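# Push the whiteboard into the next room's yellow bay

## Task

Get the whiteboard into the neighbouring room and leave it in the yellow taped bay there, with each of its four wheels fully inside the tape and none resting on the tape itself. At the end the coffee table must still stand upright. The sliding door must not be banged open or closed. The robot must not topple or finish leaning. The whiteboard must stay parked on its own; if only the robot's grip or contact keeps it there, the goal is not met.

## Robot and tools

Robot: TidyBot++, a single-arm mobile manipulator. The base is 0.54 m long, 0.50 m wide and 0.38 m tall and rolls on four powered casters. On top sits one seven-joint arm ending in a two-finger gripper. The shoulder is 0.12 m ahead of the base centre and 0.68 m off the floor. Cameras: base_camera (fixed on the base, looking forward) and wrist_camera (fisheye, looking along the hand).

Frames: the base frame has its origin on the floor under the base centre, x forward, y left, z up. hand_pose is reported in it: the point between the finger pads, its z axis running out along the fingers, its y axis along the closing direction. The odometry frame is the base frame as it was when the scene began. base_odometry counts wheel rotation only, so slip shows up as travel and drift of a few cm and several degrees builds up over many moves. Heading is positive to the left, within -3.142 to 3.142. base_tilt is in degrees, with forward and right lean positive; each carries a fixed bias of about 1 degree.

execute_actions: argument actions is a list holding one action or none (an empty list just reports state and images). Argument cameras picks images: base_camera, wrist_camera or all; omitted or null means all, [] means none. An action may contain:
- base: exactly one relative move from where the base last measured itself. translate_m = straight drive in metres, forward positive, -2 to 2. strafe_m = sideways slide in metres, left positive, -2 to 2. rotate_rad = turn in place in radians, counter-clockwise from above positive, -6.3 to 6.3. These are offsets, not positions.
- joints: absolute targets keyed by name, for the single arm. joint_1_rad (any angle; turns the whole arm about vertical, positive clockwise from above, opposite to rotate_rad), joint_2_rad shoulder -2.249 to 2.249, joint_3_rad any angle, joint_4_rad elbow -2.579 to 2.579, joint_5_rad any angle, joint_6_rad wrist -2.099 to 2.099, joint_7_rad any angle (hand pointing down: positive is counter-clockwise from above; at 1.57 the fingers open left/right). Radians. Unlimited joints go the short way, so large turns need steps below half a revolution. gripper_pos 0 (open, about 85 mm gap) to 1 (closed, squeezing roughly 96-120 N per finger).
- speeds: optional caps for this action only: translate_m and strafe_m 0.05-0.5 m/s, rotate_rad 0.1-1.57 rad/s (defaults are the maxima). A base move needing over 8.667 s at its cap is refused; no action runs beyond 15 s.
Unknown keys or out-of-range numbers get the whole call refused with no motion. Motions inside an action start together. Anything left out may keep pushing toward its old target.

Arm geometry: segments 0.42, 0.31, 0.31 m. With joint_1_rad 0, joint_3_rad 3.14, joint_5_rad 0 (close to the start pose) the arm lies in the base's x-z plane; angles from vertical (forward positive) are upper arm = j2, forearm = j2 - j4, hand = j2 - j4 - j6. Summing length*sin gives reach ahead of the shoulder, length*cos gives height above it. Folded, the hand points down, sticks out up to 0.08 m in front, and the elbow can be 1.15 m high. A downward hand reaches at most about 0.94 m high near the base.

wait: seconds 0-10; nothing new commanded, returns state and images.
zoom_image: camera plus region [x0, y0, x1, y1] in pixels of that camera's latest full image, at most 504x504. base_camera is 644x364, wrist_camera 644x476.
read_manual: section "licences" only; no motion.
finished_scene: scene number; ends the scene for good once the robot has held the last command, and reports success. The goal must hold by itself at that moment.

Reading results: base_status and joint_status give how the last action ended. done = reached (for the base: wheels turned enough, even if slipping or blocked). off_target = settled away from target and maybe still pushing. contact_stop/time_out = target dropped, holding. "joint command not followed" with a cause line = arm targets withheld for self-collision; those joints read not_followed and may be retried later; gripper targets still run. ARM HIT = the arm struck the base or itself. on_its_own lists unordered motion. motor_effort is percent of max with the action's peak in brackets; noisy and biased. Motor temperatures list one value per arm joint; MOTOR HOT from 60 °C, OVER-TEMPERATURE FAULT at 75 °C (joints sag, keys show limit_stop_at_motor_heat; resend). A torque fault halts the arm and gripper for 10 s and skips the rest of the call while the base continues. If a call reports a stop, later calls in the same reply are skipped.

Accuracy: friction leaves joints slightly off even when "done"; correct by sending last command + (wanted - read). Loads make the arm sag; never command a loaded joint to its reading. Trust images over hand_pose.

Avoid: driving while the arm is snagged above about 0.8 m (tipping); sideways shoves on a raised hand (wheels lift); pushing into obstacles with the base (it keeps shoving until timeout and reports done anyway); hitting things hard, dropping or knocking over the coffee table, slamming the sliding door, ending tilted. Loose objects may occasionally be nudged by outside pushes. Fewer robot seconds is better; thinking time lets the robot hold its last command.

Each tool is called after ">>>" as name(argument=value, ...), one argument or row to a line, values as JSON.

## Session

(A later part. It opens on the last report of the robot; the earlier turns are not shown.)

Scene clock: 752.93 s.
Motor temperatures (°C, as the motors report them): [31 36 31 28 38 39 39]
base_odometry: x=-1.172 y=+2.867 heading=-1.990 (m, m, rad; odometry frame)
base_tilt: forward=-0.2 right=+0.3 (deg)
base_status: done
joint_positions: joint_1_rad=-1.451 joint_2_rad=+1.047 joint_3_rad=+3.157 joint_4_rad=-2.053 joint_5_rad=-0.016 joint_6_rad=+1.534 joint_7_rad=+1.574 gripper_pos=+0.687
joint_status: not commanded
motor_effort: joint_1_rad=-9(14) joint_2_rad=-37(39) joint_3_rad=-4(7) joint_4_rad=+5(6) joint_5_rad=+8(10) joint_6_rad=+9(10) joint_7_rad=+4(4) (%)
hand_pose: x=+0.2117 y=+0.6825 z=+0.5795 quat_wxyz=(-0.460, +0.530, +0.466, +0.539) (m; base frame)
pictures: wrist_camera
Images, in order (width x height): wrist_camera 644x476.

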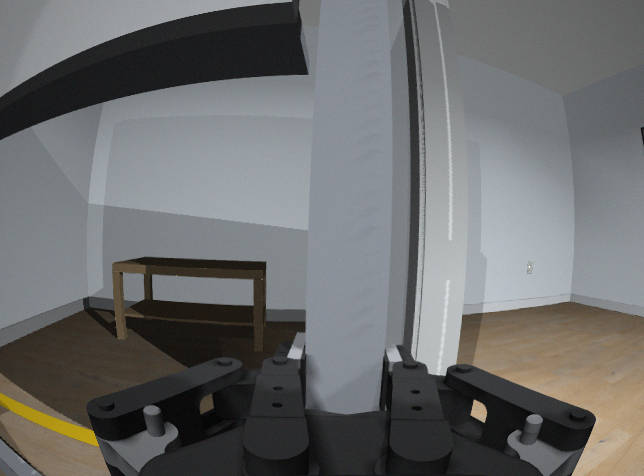

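>>> execute_actions(
  actions=[
    {"base":{"translate_m":-0.04},"speeds":{"translate_m":0.05}},
  ],
  cameras=[],
)

>>> execute_actions(
  actions=[
    {"joints":{"joint_1_rad":-1.45,"gripper_pos":0}},
  ],
  cameras=[],
)

>>> execute_actions(
  actions=[
    {"base":{"strafe_m":-0.4},"speeds":{"strafe_m":0.2}},
  ],
  cameras=[],
)

>>> execute_actions(
  actions=[
    {"base":{"translate_m":-0.45},"joints":{"joint_1_rad":-1.57,"joint_6_rad":0.8}},
  ],
)

Scene clock: 764.47 s.
Motor temperatures (°C, as the motors report them): [31 36 31 28 38 39 39]
base_odometry: x=-1.155 y=+2.904 heading=-1.991 (m, m, rad; odometry frame)
base_tilt: forward=-0.2 right=+0.3 (deg)
base_status: done
joint_positions: joint_1_rad=-1.443 joint_2_rad=+1.047 joint_3_rad=+3.161 joint_4_rad=-2.053 joint_5_rad=-0.019 joint_6_rad=+1.534 joint_7_rad=+1.573 gripper_pos=+0.687
joint_status: not commanded
motor_effort: joint_1_rad=-10(15) joint_2_rad=-38(38) joint_3_rad=-4(6) joint_4_rad=+6(6) joint_5_rad=+9(11) joint_6_rad=+10(10) joint_7_rad=+5(6) (%)
hand_pose: x=+0.2195 y=+0.6814 z=+0.5795 quat_wxyz=(-0.456, +0.532, +0.463, +0.543) (m; base frame)
pictures: none
No camera images: the call's "cameras" was empty. Leave "cameras" out to get every camera's image.

Scene clock: 765.57 s.
Motor temperatures (°C, as the motors report them): [31 36 31 28 38 39 39]
base_odometry: x=-1.155 y=+2.904 heading=-1.991 (m, m, rad; odometry frame)
base_tilt: forward=-0.2 right=+0.3 (deg)
base_status: not commanded
joint_positions: joint_1_rad=-1.450 joint_2_rad=+1.047 joint_3_rad=+3.149 joint_4_rad=-2.053 joint_5_rad=+0.000 joint_6_rad=+1.534 joint_7_rad=+1.573 gripper_pos=+0.000
joint_status: all done
motor_effort: joint_1_rad=+0(10) joint_2_rad=-37(39) joint_3_rad=-1(4) joint_4_rad=+5(6) joint_5_rad=+0(9) joint_6_rad=+8(10) joint_7_rad=+0(5) (%)
hand_pose: x=+0.2036 y=+0.6835 z=+0.5795 quat_wxyz=(-0.467, +0.527, +0.469, +0.533) (m; base frame)
pictures: none
No camera images: the call's "cameras" was empty. Leave "cameras" out to get every camera's image.

Scene clock: 768.33 s.
Motor temperatures (°C, as the motors report them): [31 36 31 28 38 39 39]
base_odometry: x=-1.521 y=+3.067 heading=-1.991 (m, m, rad; odometry frame)
base_tilt: forward=-0.2 right=+0.3 (deg)
base_status: done
joint_positions: joint_1_rad=-1.450 joint_2_rad=+1.047 joint_3_rad=+3.149 joint_4_rad=-2.053 joint_5_rad=+0.000 joint_6_rad=+1.534 joint_7_rad=+1.573 gripper_pos=+0.000
joint_status: not commanded
motor_effort: joint_1_rad=+0(1) joint_2_rad=-37(38) joint_3_rad=-2(1) joint_4_rad=+5(6) joint_5_rad=+1(0) joint_6_rad=+8(9) joint_7_rad=-1(1) (%)
hand_pose: x=+0.2035 y=+0.6836 z=+0.5795 quat_wxyz=(-0.467, +0.527, +0.469, +0.533) (m; base frame)
pictures: none
No camera images: the call's "cameras" was empty. Leave "cameras" out to get every camera's image.

Scene clock: 770.60 s.
Motor temperatures (°C, as the motors report them): [31 36 31 28 38 39 39]
base_odometry: x=-1.337 y=+3.478 heading=-1.990 (m, m, rad; odometry frame)
base_tilt: forward=-0.2 right=+0.3 (deg)
base_status: done
joint_positions: joint_1_rad=-1.573 joint_2_rad=+1.048 joint_3_rad=+3.143 joint_4_rad=-2.053 joint_5_rad=+0.001 joint_6_rad=+0.818 joint_7_rad=+1.573 gripper_pos=+0.000
joint_status: all done
motor_effort: joint_1_rad=+0(4) joint_2_rad=-36(39) joint_3_rad=-1(3) joint_4_rad=+4(5) joint_5_rad=+1(2) joint_6_rad=+7(8) joint_7_rad=-1(1) (%)
hand_pose: x=+0.1164 y=+0.6129 z=+0.3741 quat_wxyz=(-0.294, +0.641, +0.645, +0.294) (m; base frame)
pictures: base_camera, wrist_camera
Images, in order (width x height): base_camera 644x364, wrist_camera 644x476.

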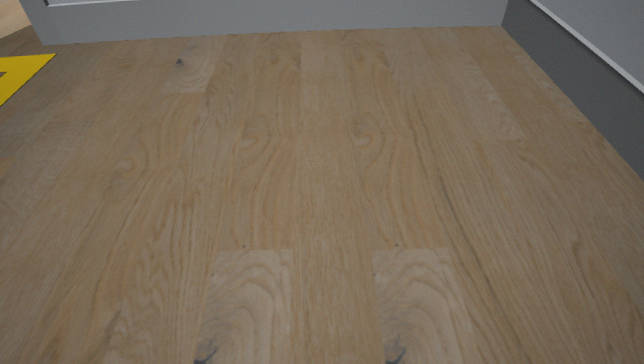

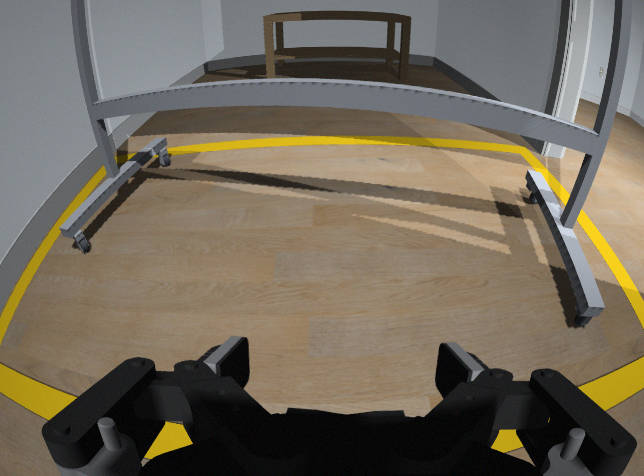

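>>> zoom_image(
  camera="wrist_camera",
  region=[40, 110, 260, 270],
)

>>> zoom_image(
  camera="wrist_camera",
  region=[470, 130, 644, 350],
)

Region (40, 110, 260, 270) of wrist_camera's 644x476 image, scaled by 2.291; it fills the top 367 rows of this view, and the rest is white.

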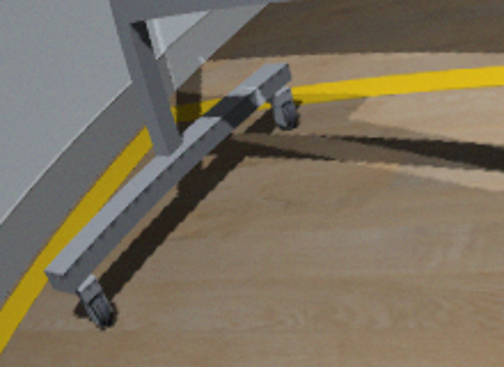

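Region (470, 130, 644, 350) of wrist_camera's 644x476 image, scaled by 2.291; it fills the left 399 columns of this view, and the rest is white.

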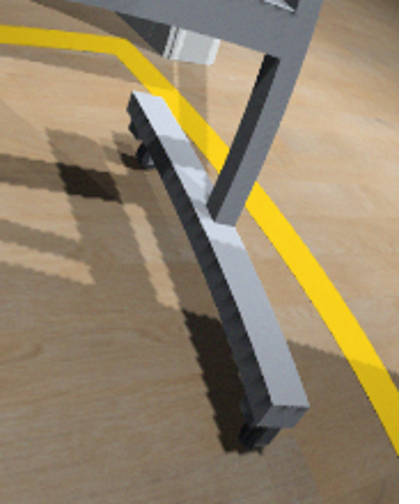

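>>> finished_scene(
  scene=1,
)

The scene is finished: the task was done.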